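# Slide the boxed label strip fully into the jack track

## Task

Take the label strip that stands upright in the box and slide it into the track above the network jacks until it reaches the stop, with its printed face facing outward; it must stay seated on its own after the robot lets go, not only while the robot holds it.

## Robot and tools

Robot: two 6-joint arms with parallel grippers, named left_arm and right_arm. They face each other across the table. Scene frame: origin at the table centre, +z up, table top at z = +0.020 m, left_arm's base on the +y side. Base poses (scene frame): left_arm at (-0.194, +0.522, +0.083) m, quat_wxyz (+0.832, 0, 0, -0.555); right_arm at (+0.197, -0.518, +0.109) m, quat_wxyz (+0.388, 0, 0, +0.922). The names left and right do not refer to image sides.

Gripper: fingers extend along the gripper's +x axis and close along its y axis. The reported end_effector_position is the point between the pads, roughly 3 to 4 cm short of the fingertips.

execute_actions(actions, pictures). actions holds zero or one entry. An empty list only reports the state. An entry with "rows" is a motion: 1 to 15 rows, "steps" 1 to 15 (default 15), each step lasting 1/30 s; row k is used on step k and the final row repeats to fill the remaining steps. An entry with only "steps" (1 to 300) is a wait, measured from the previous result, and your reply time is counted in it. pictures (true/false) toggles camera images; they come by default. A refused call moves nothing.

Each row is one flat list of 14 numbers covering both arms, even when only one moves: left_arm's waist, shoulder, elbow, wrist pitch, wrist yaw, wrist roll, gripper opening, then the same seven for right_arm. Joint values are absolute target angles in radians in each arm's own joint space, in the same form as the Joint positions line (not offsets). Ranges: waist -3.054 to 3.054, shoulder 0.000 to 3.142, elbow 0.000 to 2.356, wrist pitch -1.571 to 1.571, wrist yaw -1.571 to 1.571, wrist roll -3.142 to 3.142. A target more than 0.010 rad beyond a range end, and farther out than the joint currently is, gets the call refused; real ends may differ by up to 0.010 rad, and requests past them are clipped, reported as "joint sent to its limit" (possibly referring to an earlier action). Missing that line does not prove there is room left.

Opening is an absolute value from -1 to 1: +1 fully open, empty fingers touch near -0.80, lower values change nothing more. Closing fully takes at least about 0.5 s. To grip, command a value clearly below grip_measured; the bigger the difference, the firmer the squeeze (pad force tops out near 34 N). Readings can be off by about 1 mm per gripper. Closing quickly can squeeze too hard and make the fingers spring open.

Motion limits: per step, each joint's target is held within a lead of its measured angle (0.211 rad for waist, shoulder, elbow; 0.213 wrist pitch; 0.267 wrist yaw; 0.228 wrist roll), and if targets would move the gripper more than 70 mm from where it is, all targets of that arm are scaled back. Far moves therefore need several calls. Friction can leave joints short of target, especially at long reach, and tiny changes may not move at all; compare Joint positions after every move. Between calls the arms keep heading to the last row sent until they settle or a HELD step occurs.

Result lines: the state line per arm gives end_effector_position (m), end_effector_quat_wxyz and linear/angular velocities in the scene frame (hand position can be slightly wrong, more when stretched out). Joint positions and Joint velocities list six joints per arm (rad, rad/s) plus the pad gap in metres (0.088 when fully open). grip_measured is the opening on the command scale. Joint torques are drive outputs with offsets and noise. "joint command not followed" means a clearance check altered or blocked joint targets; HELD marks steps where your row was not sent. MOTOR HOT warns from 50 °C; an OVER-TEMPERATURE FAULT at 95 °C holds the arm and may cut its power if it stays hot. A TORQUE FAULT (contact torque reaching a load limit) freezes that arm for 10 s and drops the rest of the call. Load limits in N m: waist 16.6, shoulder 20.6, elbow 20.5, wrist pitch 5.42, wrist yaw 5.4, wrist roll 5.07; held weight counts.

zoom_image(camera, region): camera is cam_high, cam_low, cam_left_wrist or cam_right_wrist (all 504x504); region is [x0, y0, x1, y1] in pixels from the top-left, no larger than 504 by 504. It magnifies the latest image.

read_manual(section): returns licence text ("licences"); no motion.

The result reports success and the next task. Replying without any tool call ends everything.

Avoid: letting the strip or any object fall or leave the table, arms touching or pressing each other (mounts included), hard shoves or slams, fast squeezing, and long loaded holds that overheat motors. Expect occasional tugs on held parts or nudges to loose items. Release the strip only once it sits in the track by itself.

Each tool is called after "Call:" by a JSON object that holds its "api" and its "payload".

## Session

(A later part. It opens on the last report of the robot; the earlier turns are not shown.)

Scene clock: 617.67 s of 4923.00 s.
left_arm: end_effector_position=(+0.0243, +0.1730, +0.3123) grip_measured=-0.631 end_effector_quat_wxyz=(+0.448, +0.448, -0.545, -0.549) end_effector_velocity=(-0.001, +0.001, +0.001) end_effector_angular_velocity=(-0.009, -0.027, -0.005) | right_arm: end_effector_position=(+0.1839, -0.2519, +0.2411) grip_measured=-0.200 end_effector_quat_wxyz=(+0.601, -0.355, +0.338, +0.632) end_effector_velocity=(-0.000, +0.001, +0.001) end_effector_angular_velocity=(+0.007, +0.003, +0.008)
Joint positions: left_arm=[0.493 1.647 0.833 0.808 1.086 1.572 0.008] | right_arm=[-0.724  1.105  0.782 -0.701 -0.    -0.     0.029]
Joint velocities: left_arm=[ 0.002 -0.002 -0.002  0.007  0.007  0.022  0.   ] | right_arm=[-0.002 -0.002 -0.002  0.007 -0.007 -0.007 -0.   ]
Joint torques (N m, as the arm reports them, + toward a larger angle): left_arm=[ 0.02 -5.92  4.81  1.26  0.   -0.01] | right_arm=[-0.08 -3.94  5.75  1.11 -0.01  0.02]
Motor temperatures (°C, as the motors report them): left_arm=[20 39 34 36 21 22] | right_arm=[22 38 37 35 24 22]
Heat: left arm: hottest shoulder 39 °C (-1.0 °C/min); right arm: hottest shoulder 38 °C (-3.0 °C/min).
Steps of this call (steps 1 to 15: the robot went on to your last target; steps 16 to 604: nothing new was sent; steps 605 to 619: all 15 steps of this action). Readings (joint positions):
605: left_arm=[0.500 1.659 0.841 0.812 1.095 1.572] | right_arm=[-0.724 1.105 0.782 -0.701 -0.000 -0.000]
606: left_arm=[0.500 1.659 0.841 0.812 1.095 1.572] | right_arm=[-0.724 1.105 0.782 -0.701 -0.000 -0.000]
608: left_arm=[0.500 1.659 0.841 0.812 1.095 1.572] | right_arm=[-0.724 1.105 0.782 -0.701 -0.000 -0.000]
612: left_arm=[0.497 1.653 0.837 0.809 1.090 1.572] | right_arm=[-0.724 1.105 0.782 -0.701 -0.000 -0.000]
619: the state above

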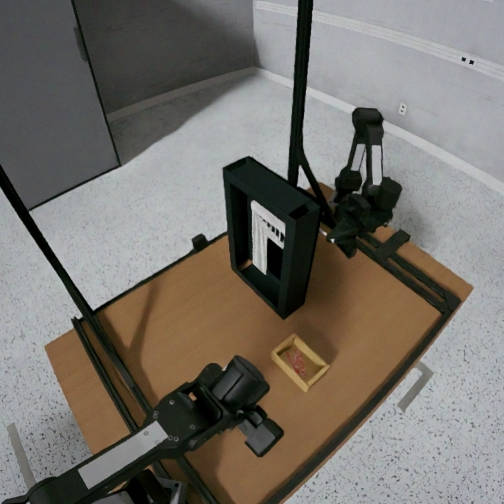

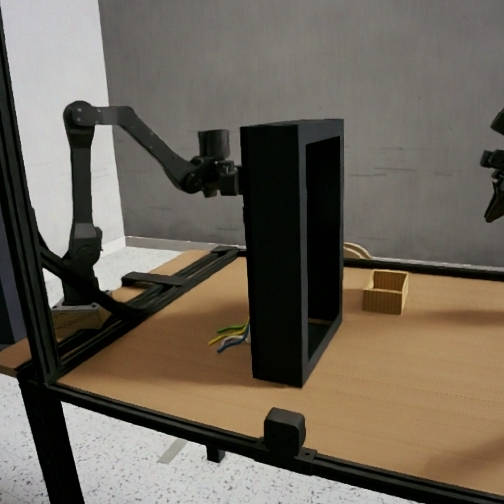

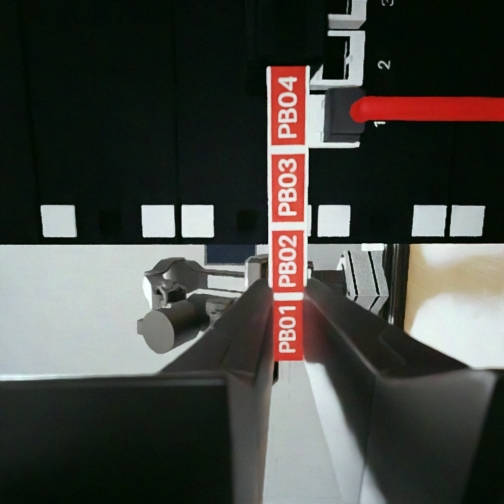

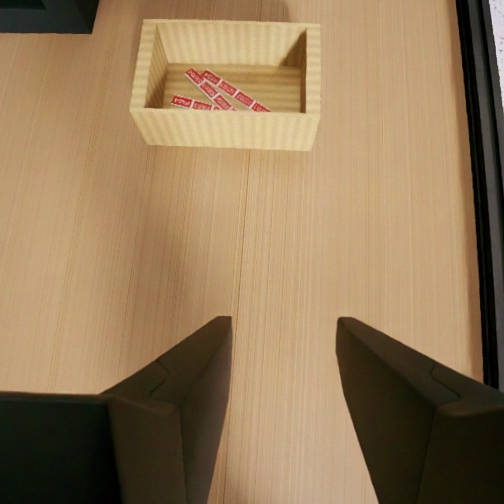

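Call:
{"api": "execute_actions", "payload": {"actions": [{"rows": [[0.492,1.637,0.823,0.808,1.083,1.572,-0.76,-0.724,1.10,0.78,-0.70,0,0,-0.2],[0.4905,1.634,0.820,0.808,1.081,1.572,-0.76,-0.724,1.10,0.78,-0.70,0,0,-0.2],[0.489,1.632,0.818,0.808,1.080,1.572,-0.76,-0.724,1.10,0.78,-0.70,0,0,-0.2],[0.488,1.630,0.816,0.809,1.079,1.572,-0.76,-0.724,1.10,0.78,-0.70,0,0,-0.2],[0.4865,1.628,0.814,0.809,1.0775,1.572,-0.76,-0.724,1.10,0.78,-0.70,0,0,-0.2],[0.485,1.626,0.812,0.809,1.076,1.572,-0.76,-0.724,1.10,0.78,-0.70,0,0,-0.2],[0.484,1.624,0.810,0.810,1.075,1.572,-0.76,-0.724,1.10,0.78,-0.70,0,0,-0.2],[0.4825,1.622,0.808,0.810,1.0735,1.572,-0.76,-0.724,1.10,0.78,-0.70,0,0,-0.2],[0.481,1.620,0.806,0.810,1.072,1.572,-0.76,-0.724,1.10,0.78,-0.70,0,0,-0.2],[0.480,1.6185,0.8045,0.810,1.071,1.572,-0.76,-0.724,1.10,0.78,-0.70,0,0,-0.2],[0.479,1.617,0.803,0.810,1.070,1.572,-0.76,-0.724,1.10,0.78,-0.70,0,0,-0.2],[0.479,1.617,0.803,0.810,1.070,1.572,-0.76,-0.724,1.10,0.78,-0.70,0,0,-0.2],[0.479,1.617,0.803,0.810,1.070,1.572,-0.76,-0.724,1.10,0.78,-0.70,0,0,-0.2],[0.479,1.617,0.803,0.810,1.070,1.572,-0.76,-0.724,1.10,0.78,-0.70,0,0,-0.2],[0.481,1.629,0.815,0.809,1.075,1.572,-0.76,-0.724,1.10,0.78,-0.70,0,0,-0.2]], "steps": 15}]}}

Call:
{"api": "zoom_image", "payload": {"camera": "cam_left_wrist", "region": [235, 20, 355, 120]}}

Scene clock: 636.87 s of 4923.00 s.
left_arm: end_effector_position=(+0.0227, +0.1739, +0.3121) grip_measured=-0.631 end_effector_quat_wxyz=(+0.453, +0.452, -0.541, -0.546) end_effector_velocity=(+0.001, -0.000, -0.003) end_effector_angular_velocity=(+0.012, +0.031, +0.020) | right_arm: end_effector_position=(+0.1839, -0.2521, +0.2409) grip_measured=-0.200 end_effector_quat_wxyz=(+0.601, -0.355, +0.338, +0.632) end_effector_velocity=(-0.000, -0.003, -0.003) end_effector_angular_velocity=(-0.012, +0.002, +0.008)
Joint positions: left_arm=[0.489 1.633 0.817 0.808 1.065 1.572 0.008] | right_arm=[-0.724  1.104  0.781 -0.701 -0.    -0.     0.029]
Joint velocities: left_arm=[-0.002 -0.002 -0.007 -0.007 -0.022 -0.022 -0.002] | right_arm=[-0.002 -0.002 -0.007 -0.007 -0.007 -0.007 -0.   ]
Joint torques (N m, as the arm reports them, + toward a larger angle): left_arm=[-0.68 -5.96  4.9   1.47  0.23 -0.03] | right_arm=[-0.06 -3.87  5.8   1.08 -0.02  0.01]
Motor temperatures (°C, as the motors report them): left_arm=[20 39 34 36 21 22] | right_arm=[22 37 37 35 24 22]
Heat: left arm: hottest shoulder 39 °C (+0.0 °C/min); right arm: hottest shoulder 37 °C (-3.0 °C/min).
Steps of this call (steps 1 to 15: the robot went on to your last target; steps 16 to 561: nothing new was sent; steps 562 to 576: all 15 steps of this action). Readings (joint positions):
562: left_arm=[0.493 1.647 0.833 0.808 1.087 1.572] | right_arm=[-0.724 1.104 0.781 -0.701 -0.000 -0.000]
563: left_arm=[0.493 1.647 0.833 0.808 1.087 1.572] | right_arm=[-0.724 1.104 0.781 -0.701 -0.000 -0.000]
565: left_arm=[0.493 1.646 0.832 0.808 1.086 1.572] | right_arm=[-0.724 1.104 0.781 -0.701 -0.000 -0.000]
569: left_arm=[0.490 1.641 0.825 0.808 1.078 1.572] | right_arm=[-0.724 1.104 0.781 -0.701 -0.000 -0.000]
576: the state above

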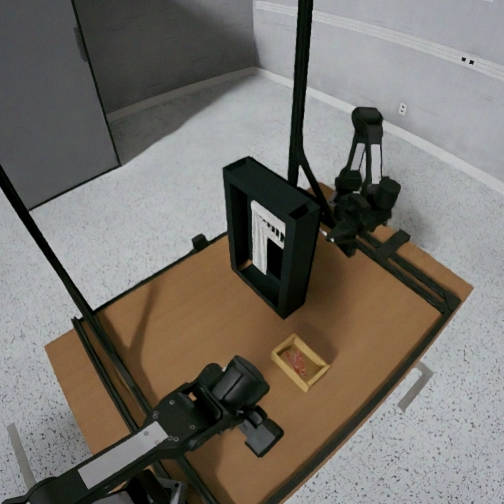

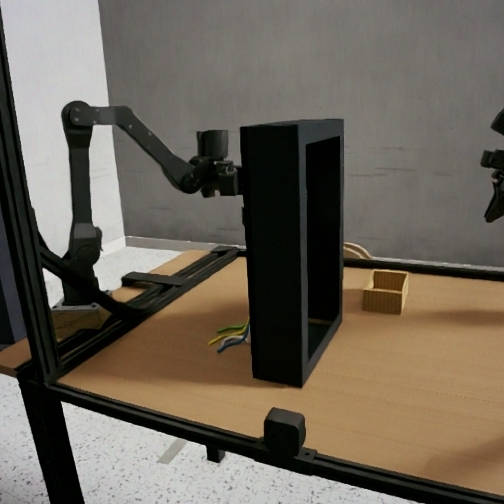

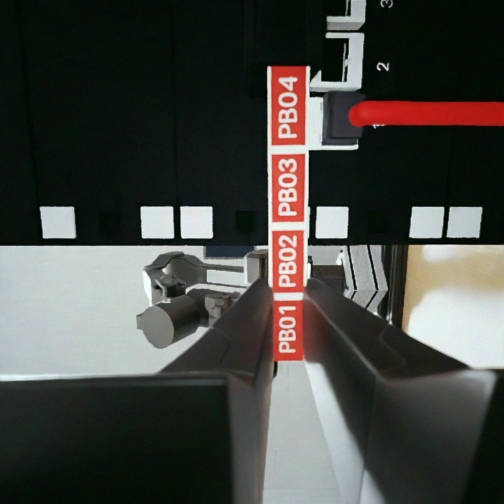

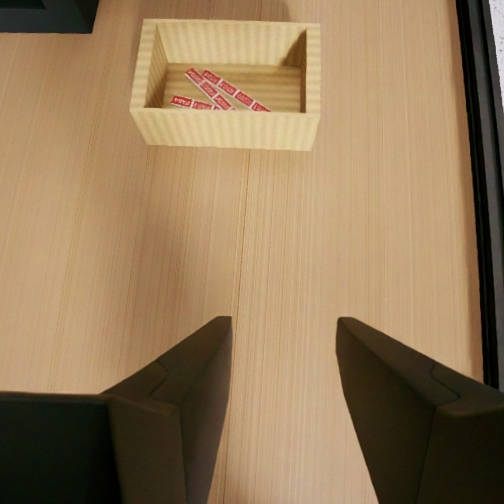

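Region (235, 20, 355, 120) of cam_left_wrist's 504x504 image, scaled by 4.200, with more detail than that image has.

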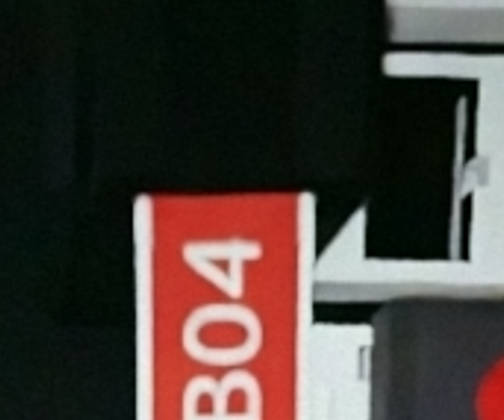

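Call:
{"api": "execute_actions", "payload": {"actions": [{"rows": [[0.491,1.642,0.828,0.808,1.075,1.572,-0.76,-0.724,1.10,0.78,-0.70,0,0,-0.2],[0.493,1.647,0.833,0.808,1.080,1.572,-0.76,-0.724,1.10,0.78,-0.70,0,0,-0.2],[0.495,1.650,0.837,0.808,1.084,1.572,-0.76,-0.724,1.10,0.78,-0.70,0,0,-0.2],[0.497,1.652,0.839,0.808,1.088,1.572,-0.76,-0.724,1.10,0.78,-0.70,0,0,-0.2],[0.499,1.653,0.841,0.808,1.091,1.572,-0.76,-0.724,1.10,0.78,-0.70,0,0,-0.2],[0.501,1.653,0.841,0.808,1.094,1.572,-0.76,-0.724,1.10,0.78,-0.70,0,0,-0.2],[0.503,1.653,0.841,0.808,1.097,1.572,-0.76,-0.724,1.10,0.78,-0.70,0,0,-0.2],[0.505,1.653,0.841,0.808,1.100,1.572,-0.76,-0.724,1.10,0.78,-0.70,0,0,-0.2],[0.507,1.653,0.841,0.808,1.102,1.572,-0.76,-0.724,1.10,0.78,-0.70,0,0,-0.2],[0.507,1.653,0.841,0.808,1.104,1.572,-0.76,-0.724,1.10,0.78,-0.70,0,0,-0.2],[0.507,1.653,0.841,0.808,1.104,1.572,-0.76,-0.724,1.10,0.78,-0.70,0,0,-0.2],[0.507,1.653,0.841,0.808,1.104,1.572,-0.76,-0.724,1.10,0.78,-0.70,0,0,-0.2],[0.507,1.653,0.841,0.808,1.104,1.572,-0.76,-0.724,1.10,0.78,-0.70,0,0,-0.2],[0.505,1.641,0.827,0.808,1.098,1.572,-0.76,-0.724,1.10,0.78,-0.70,0,0,-0.2]], "steps": 15}]}}

Call:
{"api": "zoom_image", "payload": {"camera": "cam_left_wrist", "region": [235, 0, 355, 100]}}

Scene clock: 660.47 s of 4923.00 s.
left_arm: end_effector_position=(+0.0255, +0.1767, +0.3129) grip_measured=-0.630 end_effector_quat_wxyz=(+0.448, +0.448, -0.546, -0.548) end_effector_velocity=(+0.001, +0.001, +0.001) end_effector_angular_velocity=(-0.003, +0.001, +0.010) | right_arm: end_effector_position=(+0.1839, -0.2522, +0.2409) grip_measured=-0.200 end_effector_quat_wxyz=(+0.601, -0.355, +0.338, +0.632) end_effector_velocity=(-0.000, -0.002, -0.001) end_effector_angular_velocity=(-0.007, +0.002, +0.008)
Joint positions: left_arm=[0.505 1.641 0.828 0.808 1.098 1.572 0.008] | right_arm=[-0.724  1.103  0.78  -0.701 -0.    -0.     0.029]
Joint velocities: left_arm=[ 0.002 -0.002 -0.002  0.007 -0.007 -0.007 -0.   ] | right_arm=[-0.002 -0.002 -0.002 -0.007 -0.007 -0.007 -0.   ]
Joint torques (N m, as the arm reports them, + toward a larger angle): left_arm=[ 0.16 -5.43  5.21  1.29  0.08 -0.07] | right_arm=[-0.05 -3.79  5.94  1.09 -0.01  0.01]
Motor temperatures (°C, as the motors report them): left_arm=[20 39 34 36 21 22] | right_arm=[22 37 37 35 24 22]
Heat: left arm: hottest shoulder 39 °C (+0.0 °C/min); right arm: hottest shoulder 37 °C (-1.0 °C/min).
Steps of this call (steps 1 to 15: the robot went on to your last target; steps 16 to 693: nothing new was sent; steps 694 to 708: all 15 steps of this action). Readings (joint positions):
694: left_arm=[0.487 1.632 0.817 0.808 1.066 1.572] | right_arm=[-0.724 1.103 0.780 -0.701 -0.000 -0.000]
695: left_arm=[0.488 1.632 0.817 0.808 1.067 1.572] | right_arm=[-0.724 1.103 0.780 -0.701 -0.000 -0.000]
697: left_arm=[0.490 1.634 0.819 0.808 1.076 1.572] | right_arm=[-0.724 1.103 0.780 -0.701 -0.000 -0.000]
701: left_arm=[0.497 1.640 0.827 0.808 1.087 1.572] | right_arm=[-0.724 1.103 0.780 -0.701 -0.000 -0.000]
708: the state above

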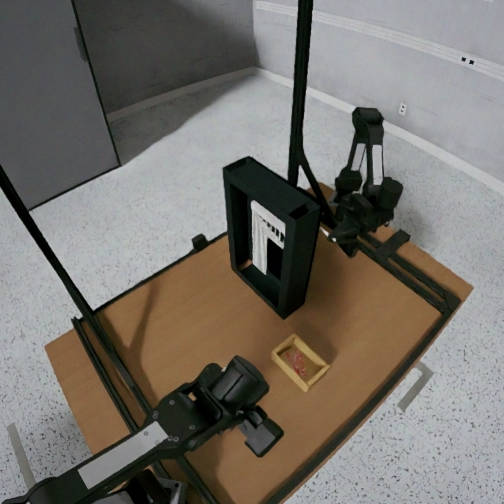

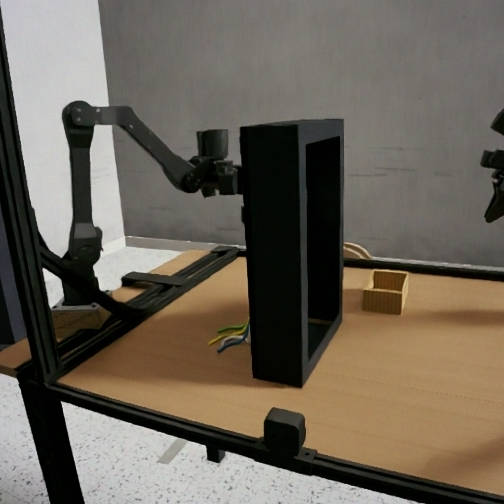

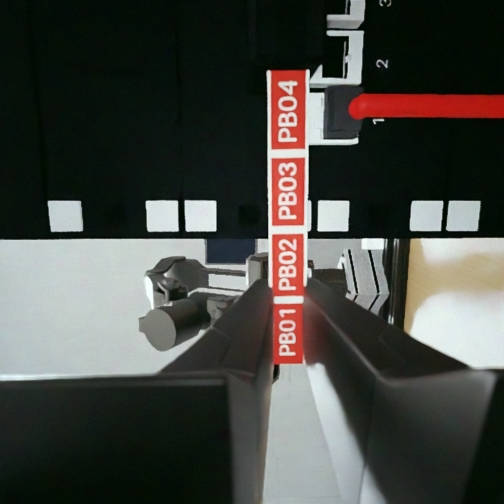

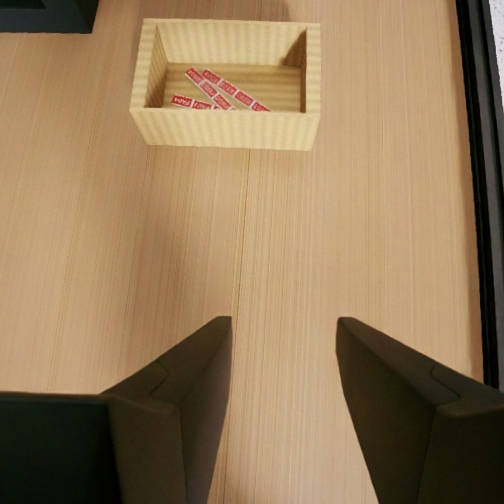

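Region (235, 0, 355, 100) of cam_left_wrist's 504x504 image, scaled by 4.200, with more detail than that image has.

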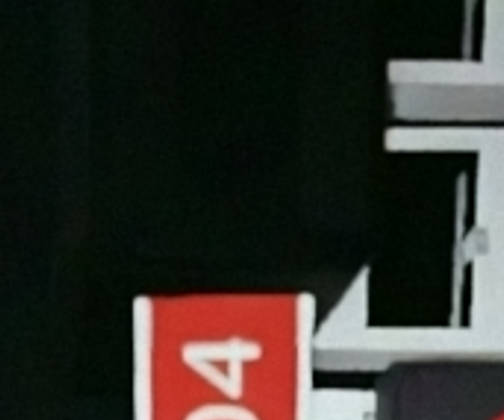

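Call:
{"api": "execute_actions", "payload": {"actions": [{"rows": [[0.504,1.632,0.818,0.809,1.095,1.572,-0.76,-0.724,1.10,0.78,-0.70,0,0,-0.2],[0.503,1.629,0.815,0.809,1.093,1.572,-0.76,-0.724,1.10,0.78,-0.70,0,0,-0.2],[0.502,1.6275,0.813,0.810,1.092,1.572,-0.76,-0.724,1.10,0.78,-0.70,0,0,-0.2],[0.501,1.626,0.8115,0.810,1.091,1.572,-0.76,-0.724,1.10,0.78,-0.70,0,0,-0.2],[0.500,1.6245,0.810,0.811,1.090,1.572,-0.76,-0.724,1.10,0.78,-0.70,0,0,-0.2],[0.499,1.623,0.8085,0.811,1.089,1.572,-0.76,-0.724,1.10,0.78,-0.70,0,0,-0.2],[0.498,1.6215,0.807,0.811,1.088,1.572,-0.76,-0.724,1.10,0.78,-0.70,0,0,-0.2],[0.497,1.620,0.8055,0.811,1.087,1.572,-0.76,-0.724,1.10,0.78,-0.70,0,0,-0.2],[0.496,1.6185,0.804,0.811,1.086,1.572,-0.76,-0.724,1.10,0.78,-0.70,0,0,-0.2],[0.495,1.617,0.8025,0.811,1.085,1.572,-0.76,-0.724,1.10,0.78,-0.70,0,0,-0.2],[0.494,1.616,0.801,0.811,1.084,1.572,-0.76,-0.724,1.10,0.78,-0.70,0,0,-0.2],[0.493,1.615,0.800,0.811,1.083,1.572,-0.76,-0.724,1.10,0.78,-0.70,0,0,-0.2],[0.493,1.615,0.800,0.811,1.083,1.572,-0.76,-0.724,1.10,0.78,-0.70,0,0,-0.2],[0.493,1.615,0.800,0.811,1.083,1.572,-0.76,-0.724,1.10,0.78,-0.70,0,0,-0.2],[0.496,1.628,0.812,0.810,1.088,1.572,-0.76,-0.724,1.10,0.78,-0.70,0,0,-0.2]], "steps": 15}]}}

Call:
{"api": "zoom_image", "payload": {"camera": "cam_left_wrist", "region": [235, 20, 355, 120]}}

Scene clock: 678.97 s of 4923.00 s.
left_arm: end_effector_position=(+0.0223, +0.1771, +0.3119) grip_measured=-0.630 end_effector_quat_wxyz=(+0.450, +0.449, -0.543, -0.548) end_effector_velocity=(-0.002, -0.001, +0.003) end_effector_angular_velocity=(-0.006, -0.002, +0.000) | right_arm: end_effector_position=(+0.1839, -0.2523, +0.2408) grip_measured=-0.200 end_effector_quat_wxyz=(+0.601, -0.355, +0.338, +0.632) end_effector_velocity=(-0.003, +0.001, -0.001) end_effector_angular_velocity=(+0.002, +0.015, +0.015)
Joint positions: left_arm=[0.498 1.63  0.813 0.809 1.085 1.572 0.008] | right_arm=[-0.724  1.103  0.78  -0.701 -0.    -0.     0.029]
Joint velocities: left_arm=[-0.007 -0.007 -0.002  0.007 -0.007 -0.007 -0.004] | right_arm=[-0.002  0.002 -0.002  0.007 -0.022 -0.007 -0.   ]
Joint torques (N m, as the arm reports them, + toward a larger angle): left_arm=[-0.17 -6.02  4.92  1.5   0.    0.  ] | right_arm=[-0.06 -3.72  5.98  1.06 -0.03  0.01]
Motor temperatures (°C, as the motors report them): left_arm=[20 39 33 36 21 22] | right_arm=[22 36 38 35 24 22]
Heat: left arm: hottest shoulder 39 °C (+0.0 °C/min); right arm: hottest elbow 38 °C (+0.0 °C/min).
Steps of this call (steps 1 to 15: the robot went on to your last target; steps 16 to 540: nothing new was sent; steps 541 to 555: all 15 steps of this action). Readings (joint positions):
541: left_arm=[0.505 1.641 0.828 0.808 1.098 1.572] | right_arm=[-0.724 1.103 0.780 -0.701 -0.000 -0.000]
542: left_arm=[0.505 1.641 0.828 0.808 1.098 1.572] | right_arm=[-0.724 1.103 0.780 -0.701 -0.000 -0.000]
544: left_arm=[0.504 1.641 0.827 0.808 1.098 1.572] | right_arm=[-0.724 1.103 0.780 -0.701 -0.000 -0.000]
548: left_arm=[0.502 1.637 0.821 0.808 1.094 1.572] | right_arm=[-0.724 1.103 0.780 -0.701 -0.000 -0.000]
555: the state above

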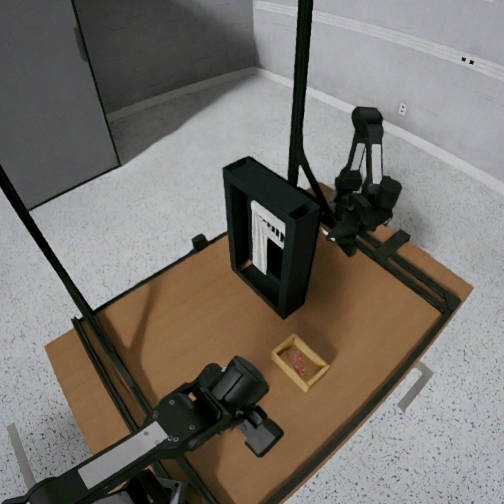

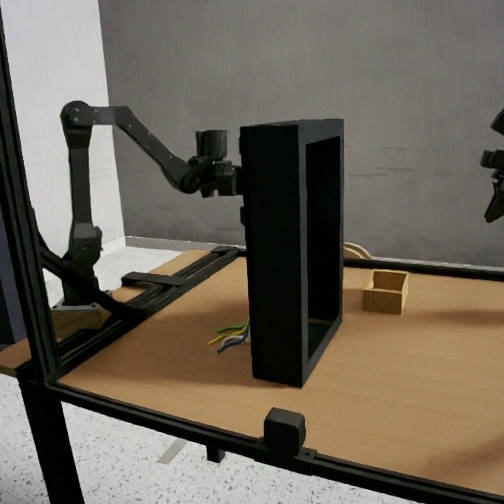

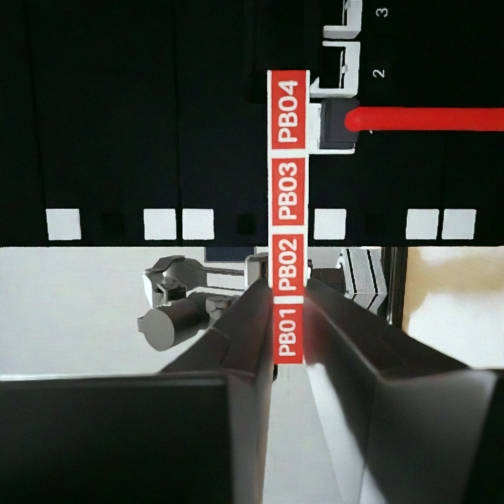

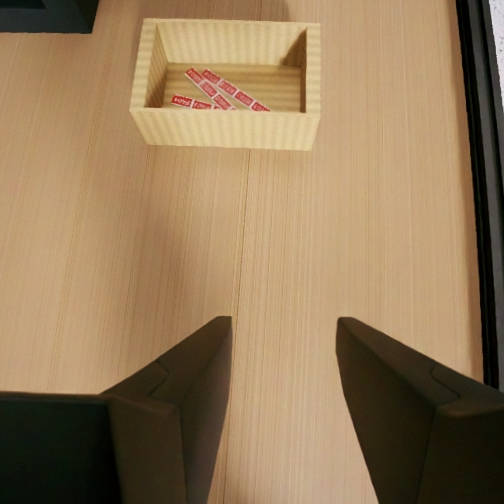

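Region (235, 20, 355, 120) of cam_left_wrist's 504x504 image, scaled by 4.200, with more detail than that image has.

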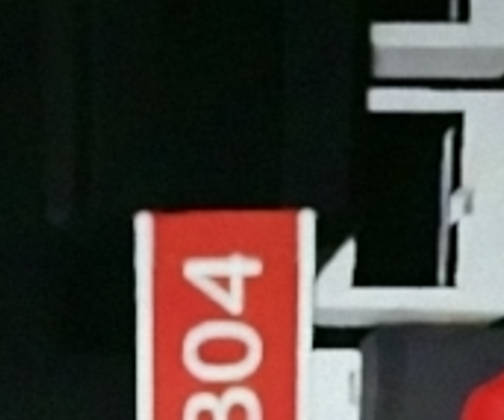

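Call:
{"api": "execute_actions", "payload": {"actions": [{"rows": [[0.501,1.628,0.813,0.809,1.088,1.572,-0.76,-0.724,1.10,0.78,-0.70,0,0,-0.2],[0.503,1.626,0.813,0.809,1.090,1.572,-0.76,-0.724,1.10,0.78,-0.70,0,0,-0.2],[0.505,1.623,0.813,0.809,1.092,1.572,-0.76,-0.724,1.10,0.78,-0.70,0,0,-0.2],[0.505,1.620,0.813,0.809,1.094,1.572,-0.76,-0.724,1.10,0.78,-0.70,0,0,-0.2],[0.505,1.617,0.813,0.809,1.095,1.572,-0.76,-0.724,1.10,0.78,-0.70,0,0,-0.2],[0.505,1.615,0.813,0.809,1.096,1.572,-0.76,-0.724,1.10,0.78,-0.70,0,0,-0.2],[0.505,1.614,0.813,0.809,1.096,1.572,-0.76,-0.724,1.10,0.78,-0.70,0,0,-0.2],[0.505,1.614,0.813,0.809,1.096,1.572,-0.76,-0.724,1.10,0.78,-0.70,0,0,-0.2],[0.505,1.614,0.813,0.809,1.096,1.572,-0.76,-0.724,1.10,0.78,-0.70,0,0,-0.2],[0.505,1.614,0.813,0.809,1.096,1.572,-0.76,-0.724,1.10,0.78,-0.70,0,0,-0.2],[0.505,1.614,0.813,0.809,1.096,1.572,-0.76,-0.724,1.10,0.78,-0.70,0,0,-0.2],[0.503,1.627,0.813,0.809,1.091,1.572,-0.76,-0.724,1.10,0.78,-0.70,0,0,-0.2]], "steps": 13}]}}

Call:
{"api": "zoom_image", "payload": {"camera": "cam_left_wrist", "region": [235, 20, 355, 120]}}

Scene clock: 700.27 s of 4923.00 s.
left_arm: end_effector_position=(+0.0227, +0.1784, +0.3127) grip_measured=-0.631 end_effector_quat_wxyz=(+0.450, +0.449, -0.544, -0.547) end_effector_velocity=(-0.002, +0.000, -0.003) end_effector_angular_velocity=(+0.018, +0.039, -0.010) | right_arm: end_effector_position=(+0.1839, -0.2524, +0.2408) grip_measured=-0.200 end_effector_quat_wxyz=(+0.601, -0.355, +0.338, +0.632) end_effector_velocity=(-0.003, -0.002, -0.001) end_effector_angular_velocity=(-0.008, +0.015, +0.015)
Joint positions: left_arm=[0.503 1.627 0.813 0.809 1.09  1.572 0.008] | right_arm=[-0.724  1.102  0.779 -0.701 -0.    -0.     0.029]
Joint velocities: left_arm=[-0.002 -0.002 -0.002 -0.022  0.007 -0.022  0.   ] | right_arm=[-0.002 -0.002 -0.002 -0.007 -0.022 -0.007 -0.   ]
Joint torques (N m, as the arm reports them, + toward a larger angle): left_arm=[ 0.11 -5.63  5.15  1.3   0.09  0.  ] | right_arm=[-0.08 -3.7   6.02  1.07 -0.03  0.02]
Motor temperatures (°C, as the motors report them): left_arm=[20 39 33 36 21 22] | right_arm=[22 36 38 35 24 22]
Heat: left arm: hottest shoulder 39 °C (+0.0 °C/min); right arm: hottest elbow 38 °C (+1.0 °C/min).
Steps of this call (steps 1 to 15: the robot went on to your last target; steps 16 to 626: nothing new was sent; steps 627 to 639: all 13 steps of this action). Readings (joint positions):
627: left_arm=[0.498 1.629 0.813 0.809 1.085 1.572] | right_arm=[-0.724 1.102 0.779 -0.701 -0.000 -0.000]
628: left_arm=[0.498 1.629 0.813 0.809 1.085 1.572] | right_arm=[-0.724 1.102 0.779 -0.701 -0.000 -0.000]
630: left_arm=[0.500 1.629 0.813 0.809 1.086 1.572] | right_arm=[-0.724 1.102 0.779 -0.701 -0.000 -0.000]
634: left_arm=[0.502 1.629 0.813 0.809 1.089 1.572] | right_arm=[-0.724 1.102 0.779 -0.701 -0.000 -0.000]
639: the state above

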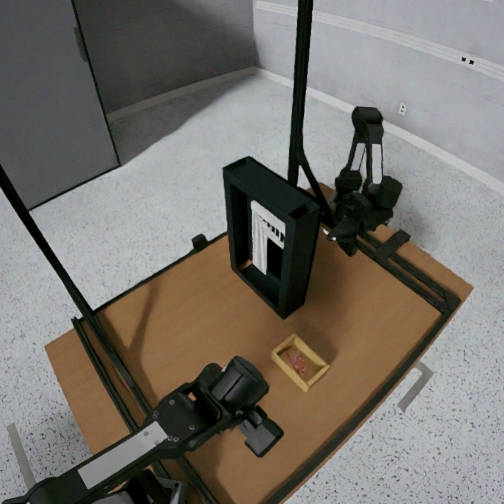

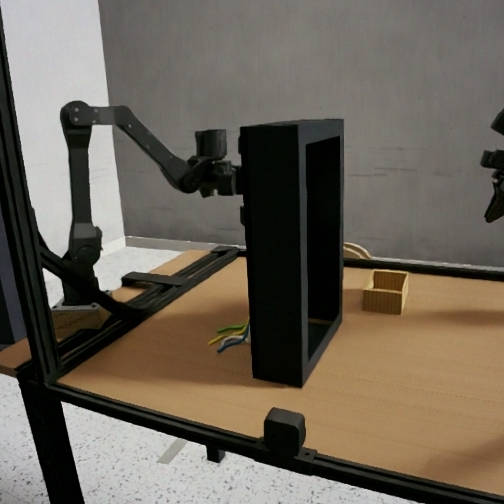

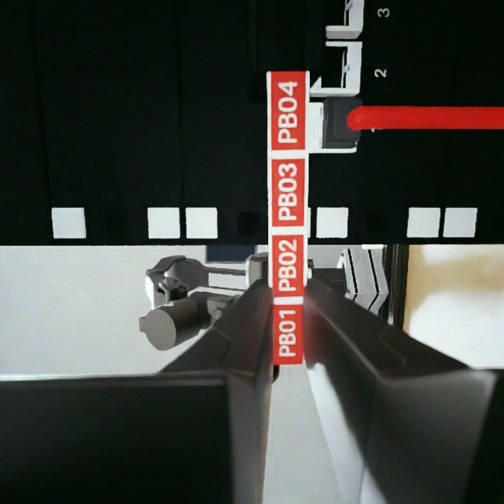

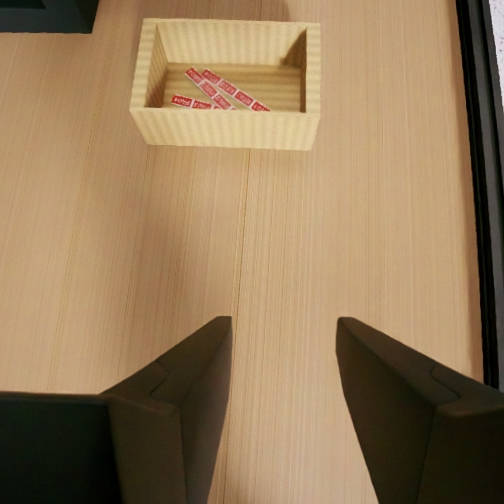

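Region (235, 20, 355, 120) of cam_left_wrist's 504x504 image, scaled by 4.200, with more detail than that image has.

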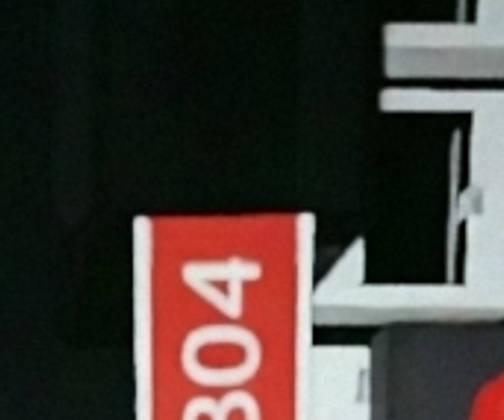

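Call:
{"api": "execute_actions", "payload": {"actions": [{"rows": [[0.501,1.627,0.813,0.809,1.095,1.572,-0.76,-0.724,1.10,0.78,-0.70,0,0,-0.2],[0.5005,1.627,0.813,0.809,1.0965,1.572,-0.76,-0.724,1.10,0.78,-0.70,0,0,-0.2],[0.500,1.627,0.813,0.809,1.0975,1.572,-0.76,-0.724,1.10,0.78,-0.70,0,0,-0.2],[0.4994,1.627,0.813,0.809,1.0985,1.572,-0.76,-0.724,1.10,0.78,-0.70,0,0,-0.2],[0.4988,1.627,0.813,0.809,1.0995,1.572,-0.76,-0.724,1.10,0.78,-0.70,0,0,-0.2],[0.4982,1.627,0.813,0.809,1.1005,1.572,-0.76,-0.724,1.10,0.78,-0.70,0,0,-0.2],[0.4976,1.627,0.813,0.809,1.1015,1.572,-0.76,-0.724,1.10,0.78,-0.70,0,0,-0.2],[0.497,1.627,0.813,0.809,1.1025,1.572,-0.76,-0.724,1.10,0.78,-0.70,0,0,-0.2],[0.4964,1.627,0.813,0.809,1.1035,1.572,-0.76,-0.724,1.10,0.78,-0.70,0,0,-0.2],[0.4958,1.627,0.813,0.809,1.1045,1.572,-0.76,-0.724,1.10,0.78,-0.70,0,0,-0.2],[0.4952,1.627,0.813,0.809,1.1055,1.572,-0.76,-0.724,1.10,0.78,-0.70,0,0,-0.2],[0.495,1.627,0.813,0.809,1.106,1.572,-0.76,-0.724,1.10,0.78,-0.70,0,0,-0.2],[0.495,1.627,0.813,0.809,1.106,1.572,-0.76,-0.724,1.10,0.78,-0.70,0,0,-0.2],[0.495,1.627,0.813,0.809,1.106,1.572,-0.76,-0.724,1.10,0.78,-0.70,0,0,-0.2],[0.498,1.627,0.813,0.809,1.098,1.572,-0.76,-0.724,1.10,0.78,-0.70,0,0,-0.2]], "steps": 15}]}}

Call:
{"api": "zoom_image", "payload": {"camera": "cam_left_wrist", "region": [235, 20, 355, 120]}}

Scene clock: 720.37 s of 4923.00 s.
left_arm: end_effector_position=(+0.0196, +0.1777, +0.3126) grip_measured=-0.631 end_effector_quat_wxyz=(+0.445, +0.445, -0.548, -0.551) end_effector_velocity=(-0.001, +0.001, -0.001) end_effector_angular_velocity=(+0.006, +0.013, -0.005) | right_arm: end_effector_position=(+0.1840, -0.2524, +0.2408) grip_measured=-0.200 end_effector_quat_wxyz=(+0.601, -0.355, +0.338, +0.632) end_effector_velocity=(-0.001, +0.003, +0.003) end_effector_angular_velocity=(+0.027, +0.004, +0.008)
Joint positions: left_arm=[0.498 1.627 0.813 0.809 1.101 1.572 0.008] | right_arm=[-0.724  1.102  0.779 -0.701 -0.    -0.     0.029]
Joint velocities: left_arm=[ 0.002 -0.002 -0.002 -0.007  0.007 -0.007  0.   ] | right_arm=[-0.002 -0.007 -0.002  0.022 -0.007 -0.007 -0.   ]
Joint torques (N m, as the arm reports them, + toward a larger angle): left_arm=[-0.14 -5.32  5.19  1.34  0.03 -0.03] | right_arm=[-0.06 -3.65  6.04  1.07 -0.02  0.  ]
Motor temperatures (°C, as the motors report them): left_arm=[20 39 34 36 21 22] | right_arm=[22 35 38 35 24 22]
Heat: left arm: hottest shoulder 39 °C (+0.0 °C/min); right arm: hottest elbow 38 °C (+1.0 °C/min).
Steps of this call (steps 1 to 15: the robot went on to your last target; steps 16 to 588: nothing new was sent; steps 589 to 603: all 15 steps of this action). Readings (joint positions):
589: left_arm=[0.503 1.627 0.813 0.809 1.090 1.572] | right_arm=[-0.724 1.102 0.779 -0.701 -0.000 -0.000]
590: left_arm=[0.503 1.627 0.813 0.809 1.090 1.572] | right_arm=[-0.724 1.102 0.779 -0.701 -0.000 -0.000]
592: left_arm=[0.503 1.627 0.813 0.809 1.091 1.572] | right_arm=[-0.724 1.102 0.779 -0.701 -0.000 -0.000]
596: left_arm=[0.501 1.627 0.813 0.809 1.095 1.572] | right_arm=[-0.724 1.102 0.779 -0.701 -0.000 -0.000]
603: the state above

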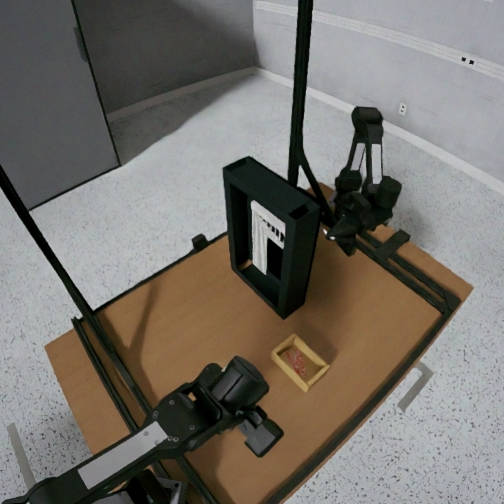

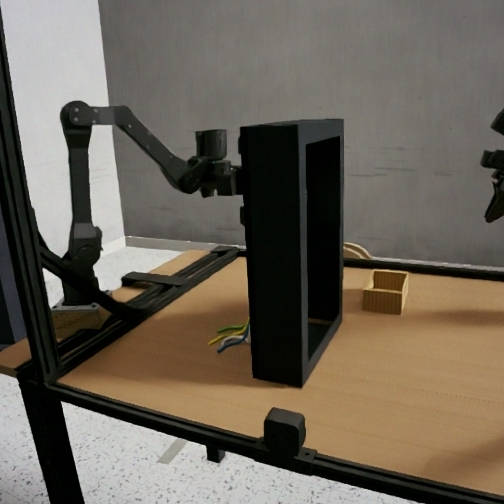

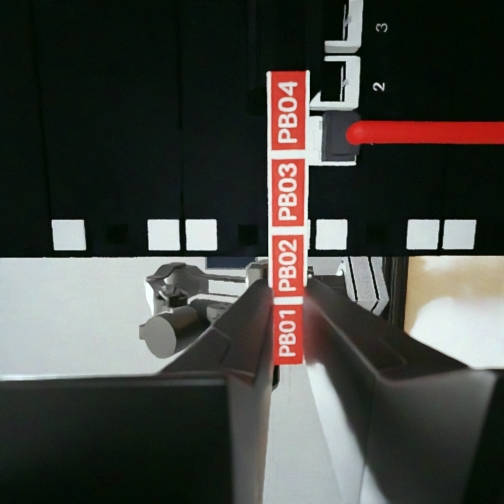

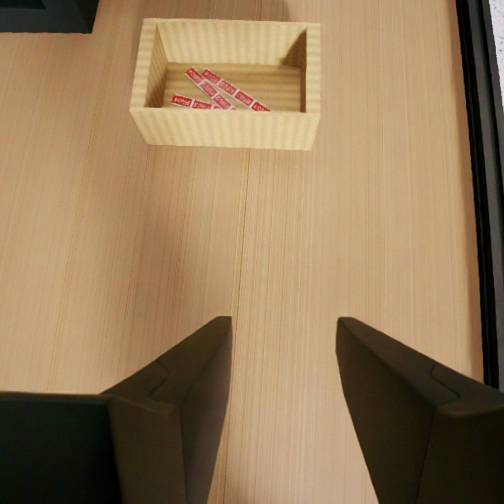

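Region (235, 20, 355, 120) of cam_left_wrist's 504x504 image, scaled by 4.200, with more detail than that image has.

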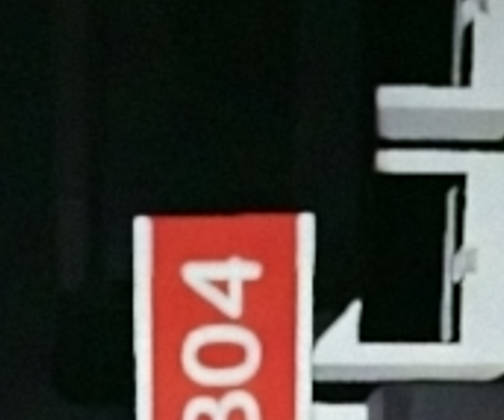

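Call:
{"api": "execute_actions", "payload": {"actions": [{"rows": [[0.497,1.616,0.804,0.809,1.097,1.572,-0.76,-0.724,1.10,0.78,-0.70,0,0,-0.2],[0.496,1.613,0.801,0.809,1.095,1.572,-0.76,-0.724,1.10,0.78,-0.70,0,0,-0.2],[0.495,1.6115,0.7995,0.809,1.094,1.572,-0.76,-0.724,1.10,0.78,-0.70,0,0,-0.2],[0.494,1.610,0.798,0.810,1.093,1.572,-0.76,-0.724,1.10,0.78,-0.70,0,0,-0.2],[0.493,1.6085,0.7965,0.810,1.092,1.572,-0.76,-0.724,1.10,0.78,-0.70,0,0,-0.2],[0.492,1.607,0.795,0.810,1.091,1.572,-0.76,-0.724,1.10,0.78,-0.70,0,0,-0.2],[0.491,1.6055,0.7935,0.811,1.090,1.572,-0.76,-0.724,1.10,0.78,-0.70,0,0,-0.2],[0.490,1.604,0.792,0.811,1.089,1.572,-0.76,-0.724,1.10,0.78,-0.70,0,0,-0.2],[0.489,1.6025,0.7905,0.811,1.088,1.572,-0.76,-0.724,1.10,0.78,-0.70,0,0,-0.2],[0.488,1.601,0.789,0.811,1.087,1.572,-0.76,-0.724,1.10,0.78,-0.70,0,0,-0.2],[0.487,1.600,0.7875,0.811,1.086,1.572,-0.76,-0.724,1.10,0.78,-0.70,0,0,-0.2],[0.486,1.599,0.786,0.811,1.085,1.572,-0.76,-0.724,1.10,0.78,-0.70,0,0,-0.2],[0.486,1.599,0.786,0.811,1.085,1.572,-0.76,-0.724,1.10,0.78,-0.70,0,0,-0.2],[0.486,1.599,0.786,0.811,1.085,1.572,-0.76,-0.724,1.10,0.78,-0.70,0,0,-0.2],[0.489,1.613,0.798,0.810,1.091,1.572,-0.76,-0.724,1.10,0.78,-0.70,0,0,-0.2]], "steps": 15}]}}

Call:
{"api": "zoom_image", "payload": {"camera": "cam_left_wrist", "region": [235, 40, 355, 140]}}

Scene clock: 738.97 s of 4923.00 s.
left_arm: end_effector_position=(+0.0147, +0.1779, +0.3132) grip_measured=-0.631 end_effector_quat_wxyz=(+0.445, +0.445, -0.548, -0.550) end_effector_velocity=(+0.001, +0.000, -0.001) end_effector_angular_velocity=(+0.003, -0.002, +0.020) | right_arm: end_effector_position=(+0.1840, -0.2524, +0.2408) grip_measured=-0.200 end_effector_quat_wxyz=(+0.601, -0.355, +0.338, +0.632) end_effector_velocity=(-0.005, +0.001, +0.001) end_effector_angular_velocity=(+0.006, +0.028, +0.023)
Joint positions: left_arm=[0.488 1.612 0.798 0.809 1.091 1.572 0.008] | right_arm=[-0.724  1.102  0.779 -0.701 -0.    -0.     0.029]
Joint velocities: left_arm=[-0.002 -0.007 -0.007 -0.007 -0.022  0.007 -0.   ] | right_arm=[-0.002 -0.002 -0.002  0.007 -0.037 -0.007 -0.   ]
Joint torques (N m, as the arm reports them, + toward a larger angle): left_arm=[ 0.22 -5.64  4.84  1.49 -0.01 -0.05] | right_arm=[-0.06 -3.61  6.1   1.05 -0.03  0.  ]
Motor temperatures (°C, as the motors report them): left_arm=[20 39 34 36 21 22] | right_arm=[22 35 38 35 24 22]
Heat: left arm: hottest shoulder 39 °C (+0.0 °C/min); right arm: hottest elbow 38 °C (+0.0 °C/min).
Steps of this call (steps 1 to 15: the robot went on to your last target; steps 16 to 543: nothing new was sent; steps 544 to 558: all 15 steps of this action). Readings (joint positions):
544: left_arm=[0.498 1.627 0.813 0.809 1.101 1.572] | right_arm=[-0.724 1.102 0.779 -0.701 -0.000 -0.000]
545: left_arm=[0.498 1.627 0.813 0.809 1.101 1.572] | right_arm=[-0.724 1.102 0.779 -0.701 -0.000 -0.000]
547: left_arm=[0.498 1.627 0.812 0.809 1.100 1.572] | right_arm=[-0.724 1.102 0.779 -0.701 -0.000 -0.000]
551: left_arm=[0.495 1.621 0.807 0.809 1.097 1.572] | right_arm=[-0.724 1.102 0.779 -0.701 -0.000 -0.000]
558: the state above

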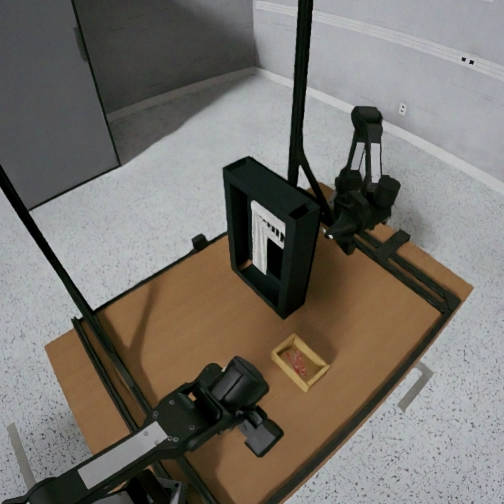

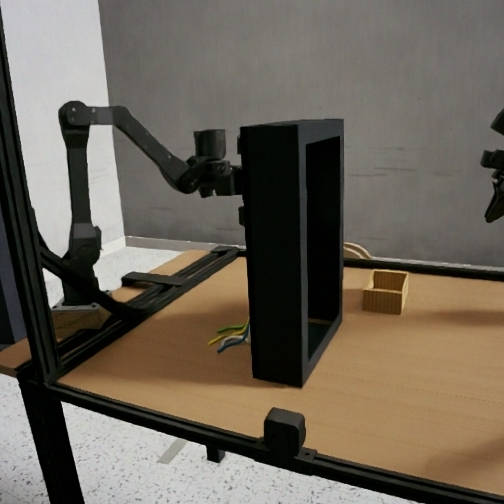

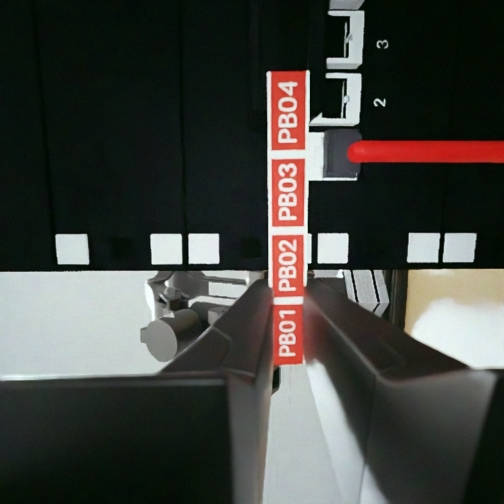

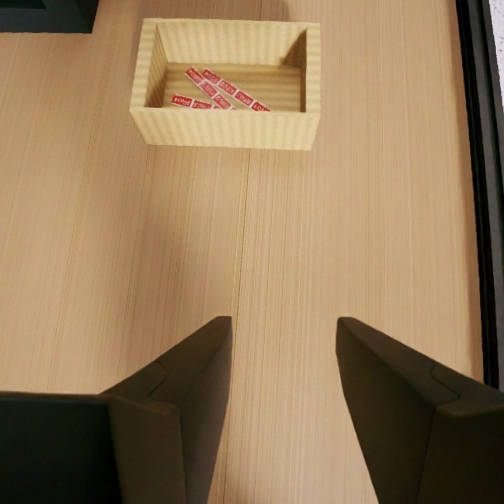

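Region (235, 40, 355, 140) of cam_left_wrist's 504x504 image, scaled by 4.200, with more detail than that image has.

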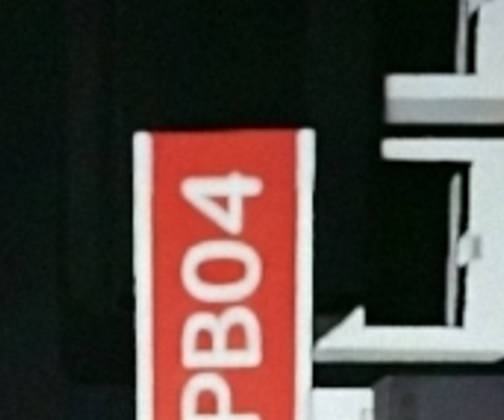

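Call:
{"api": "execute_actions", "payload": {"actions": [{"rows": [[0.492,1.627,0.814,0.810,1.094,1.572,-0.76,-0.724,1.10,0.78,-0.70,0,0,-0.2],[0.495,1.632,0.819,0.810,1.096,1.572,-0.76,-0.724,1.10,0.78,-0.70,0,0,-0.2],[0.498,1.637,0.824,0.811,1.098,1.572,-0.76,-0.724,1.10,0.78,-0.70,0,0,-0.2],[0.501,1.642,0.829,0.811,1.100,1.572,-0.76,-0.724,1.10,0.78,-0.70,0,0,-0.2],[0.504,1.646,0.833,0.812,1.102,1.572,-0.76,-0.724,1.10,0.78,-0.70,0,0,-0.2],[0.507,1.650,0.836,0.812,1.103,1.572,-0.76,-0.724,1.10,0.78,-0.70,0,0,-0.2],[0.508,1.653,0.839,0.8125,1.103,1.572,-0.76,-0.724,1.10,0.78,-0.70,0,0,-0.2],[0.508,1.656,0.841,0.8125,1.103,1.572,-0.76,-0.724,1.10,0.78,-0.70,0,0,-0.2],[0.508,1.658,0.8425,0.8125,1.103,1.572,-0.76,-0.724,1.10,0.78,-0.70,0,0,-0.2],[0.508,1.658,0.8425,0.8125,1.103,1.572,-0.76,-0.724,1.10,0.78,-0.70,0,0,-0.2],[0.508,1.658,0.8425,0.8125,1.098,1.572,-0.76,-0.724,1.10,0.78,-0.70,0,0,-0.2],[0.508,1.658,0.8425,0.8125,1.098,1.572,-0.76,-0.724,1.10,0.78,-0.70,0,0,-0.2],[0.506,1.646,0.8295,0.8105,1.098,1.572,-0.76,-0.724,1.10,0.78,-0.70,0,0,-0.2]], "steps": 14}], "pictures": false}}

Call:
{"api": "execute_actions", "payload": {"actions": [{"rows": [[0.503,1.646,0.8295,0.8105,1.092,1.572,-0.76,-0.724,1.10,0.78,-0.70,0,0,-0.2],[0.501,1.646,0.8295,0.8105,1.090,1.572,-0.76,-0.724,1.10,0.78,-0.70,0,0,-0.2],[0.499,1.646,0.8295,0.8105,1.088,1.572,-0.76,-0.724,1.10,0.78,-0.70,0,0,-0.2],[0.497,1.646,0.8295,0.8105,1.086,1.572,-0.76,-0.724,1.10,0.78,-0.70,0,0,-0.2],[0.495,1.646,0.8295,0.8105,1.084,1.572,-0.76,-0.724,1.10,0.78,-0.70,0,0,-0.2],[0.4935,1.646,0.8295,0.8105,1.0825,1.572,-0.76,-0.724,1.10,0.78,-0.70,0,0,-0.2],[0.4935,1.646,0.8295,0.8105,1.0825,1.572,-0.76,-0.724,1.10,0.78,-0.70,0,0,-0.2],[0.4935,1.646,0.8295,0.8105,1.0825,1.572,-0.76,-0.724,1.10,0.78,-0.70,0,0,-0.2],[0.4935,1.646,0.8295,0.8105,1.0825,1.572,-0.76,-0.724,1.10,0.78,-0.70,0,0,-0.2],[0.4935,1.646,0.8295,0.8105,1.0825,1.572,-0.76,-0.724,1.10,0.78,-0.70,0,0,-0.2],[0.4955,1.646,0.8295,0.8105,1.0885,1.572,-0.76,-0.724,1.10,0.78,-0.70,0,0,-0.2]], "steps": 12}]}}

Call:
{"api": "zoom_image", "payload": {"camera": "cam_left_wrist", "region": [235, 0, 355, 100]}}

Scene clock: 798.37 s of 4923.00 s.
left_arm: end_effector_position=(+0.0262, +0.1766, +0.3116) grip_measured=-0.631 end_effector_quat_wxyz=(+0.448, +0.448, -0.545, -0.549) end_effector_velocity=(-0.002, -0.001, -0.001) end_effector_angular_velocity=(+0.009, +0.027, +0.000) | right_arm: end_effector_position=(+0.1840, -0.2525, +0.2407) grip_measured=-0.200 end_effector_quat_wxyz=(+0.601, -0.355, +0.338, +0.632) end_effector_velocity=(+0.001, +0.001, +0.001) end_effector_angular_velocity=(+0.008, -0.005, +0.015)
Joint positions: left_arm=[0.506 1.646 0.829 0.81  1.099 1.572 0.008] | right_arm=[-0.724  1.102  0.779 -0.701 -0.    -0.     0.029]
Joint velocities: left_arm=[-0.007 -0.002 -0.002 -0.007 -0.007 -0.022 -0.   ] | right_arm=[-0.007 -0.002 -0.002  0.007 -0.007 -0.022 -0.   ]
Joint torques (N m, as the arm reports them, + toward a larger angle): left_arm=[ 0.06 -5.46  5.38  1.41  0.04 -0.04] | right_arm=[-0.05 -3.58  6.09  1.05 -0.03  0.01]
Motor temperatures (°C, as the motors report them): left_arm=[20 39 34 36 21 22] | right_arm=[22 34 38 35 24 22]
Heat: left arm: hottest shoulder 39 °C (+0.0 °C/min); right arm: hottest elbow 38 °C (+0.0 °C/min).
Steps of this call (steps 1 to 15: the robot went on to your last target; steps 16 to 1768: nothing new was sent; steps 1769 to 1782: all 14 steps of this action). Readings (joint positions):
1769: left_arm=[0.489 1.613 0.798 0.810 1.091 1.572] | right_arm=[-0.724 1.102 0.779 -0.701 -0.000 -0.000]
1770: left_arm=[0.489 1.614 0.798 0.810 1.091 1.572] | right_arm=[-0.724 1.102 0.779 -0.701 -0.000 -0.000]
1772: left_arm=[0.492 1.619 0.804 0.810 1.094 1.572] | right_arm=[-0.724 1.102 0.779 -0.701 -0.000 -0.000]
1776: left_arm=[0.503 1.635 0.820 0.810 1.099 1.572] | right_arm=[-0.724 1.102 0.779 -0.701 -0.000 -0.000]
1782: the state above

Scene clock: 798.77 s of 4923.00 s.
left_arm: end_effector_position=(+0.0241, +0.1740, +0.3116) grip_measured=-0.631 end_effector_quat_wxyz=(+0.448, +0.448, -0.545, -0.549) end_effector_velocity=(-0.003, +0.001, -0.001) end_effector_angular_velocity=(+0.006, +0.013, -0.010) | right_arm: end_effector_position=(+0.1840, -0.2525, +0.2407) grip_measured=-0.200 end_effector_quat_wxyz=(+0.601, -0.355, +0.338, +0.632) end_effector_velocity=(+0.003, +0.001, +0.001) end_effector_angular_velocity=(+0.008, -0.010, -0.005)
Joint positions: left_arm=[0.496 1.646 0.829 0.81  1.089 1.572 0.008] | right_arm=[-0.724  1.102  0.779 -0.701 -0.    -0.     0.029]
Joint velocities: left_arm=[-0.002 -0.007 -0.007 -0.007  0.007 -0.007 -0.001] | right_arm=[-0.007 -0.002 -0.002  0.007  0.007 -0.007 -0.   ]
Joint torques (N m, as the arm reports them, + toward a larger angle): left_arm=[ 0.02 -5.46  5.15  1.41 -0.03 -0.01] | right_arm=[-0.05 -3.58  6.09  1.06 -0.03  0.01]
Motor temperatures (°C, as the motors report them): left_arm=[20 39 34 36 21 22] | right_arm=[22 34 38 35 24 22]
Heat: left arm: hottest shoulder 39 °C (+0.0 °C/min); right arm: hottest elbow 38 °C (+0.0 °C/min).
Steps of this call (steps 1 to 12: all 12 steps of this action). Readings (joint positions):
1: left_arm=[0.506 1.646 0.829 0.810 1.099 1.572] | right_arm=[-0.724 1.102 0.779 -0.701 -0.000 -0.000]
2: left_arm=[0.506 1.646 0.829 0.810 1.099 1.572] | right_arm=[-0.724 1.102 0.779 -0.701 -0.000 -0.000]
4: left_arm=[0.504 1.646 0.829 0.810 1.096 1.572] | right_arm=[-0.724 1.102 0.779 -0.701 -0.000 -0.000]
8: left_arm=[0.497 1.646 0.829 0.810 1.090 1.572] | right_arm=[-0.724 1.102 0.779 -0.701 -0.000 -0.000]
12: the state above

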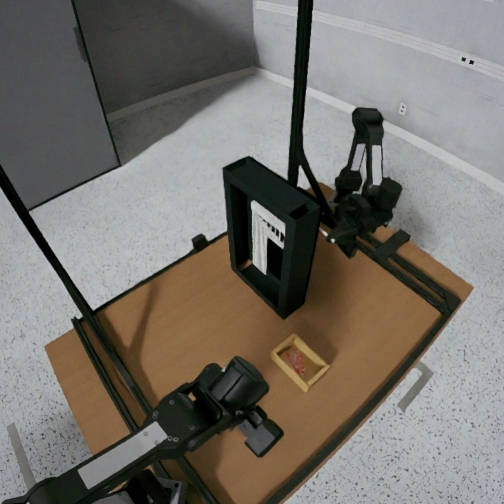

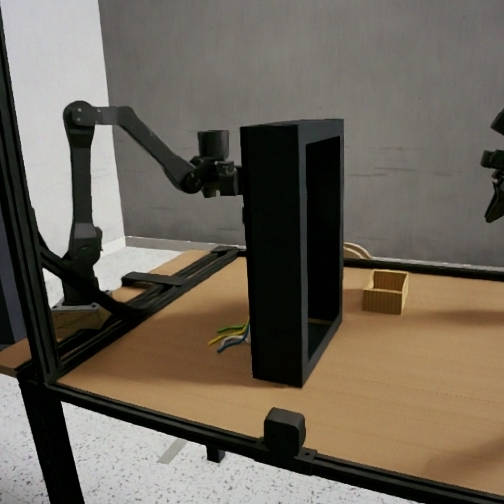

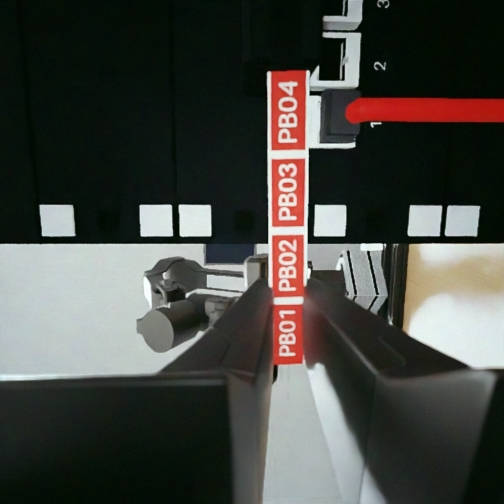

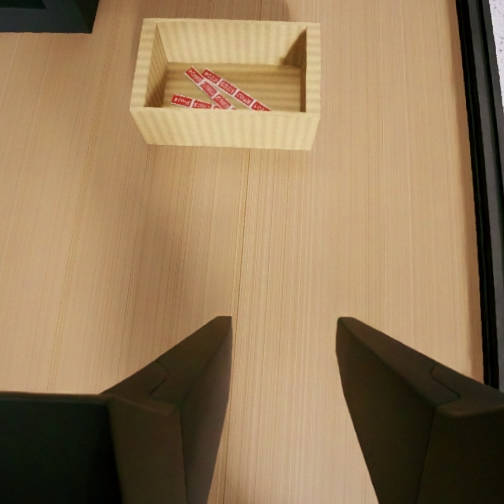

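Region (235, 0, 355, 100) of cam_left_wrist's 504x504 image, scaled by 4.200, with more detail than that image has.

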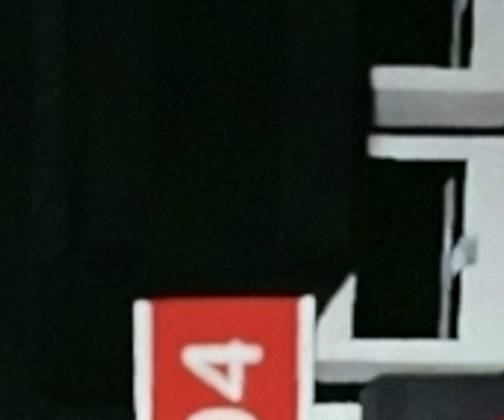

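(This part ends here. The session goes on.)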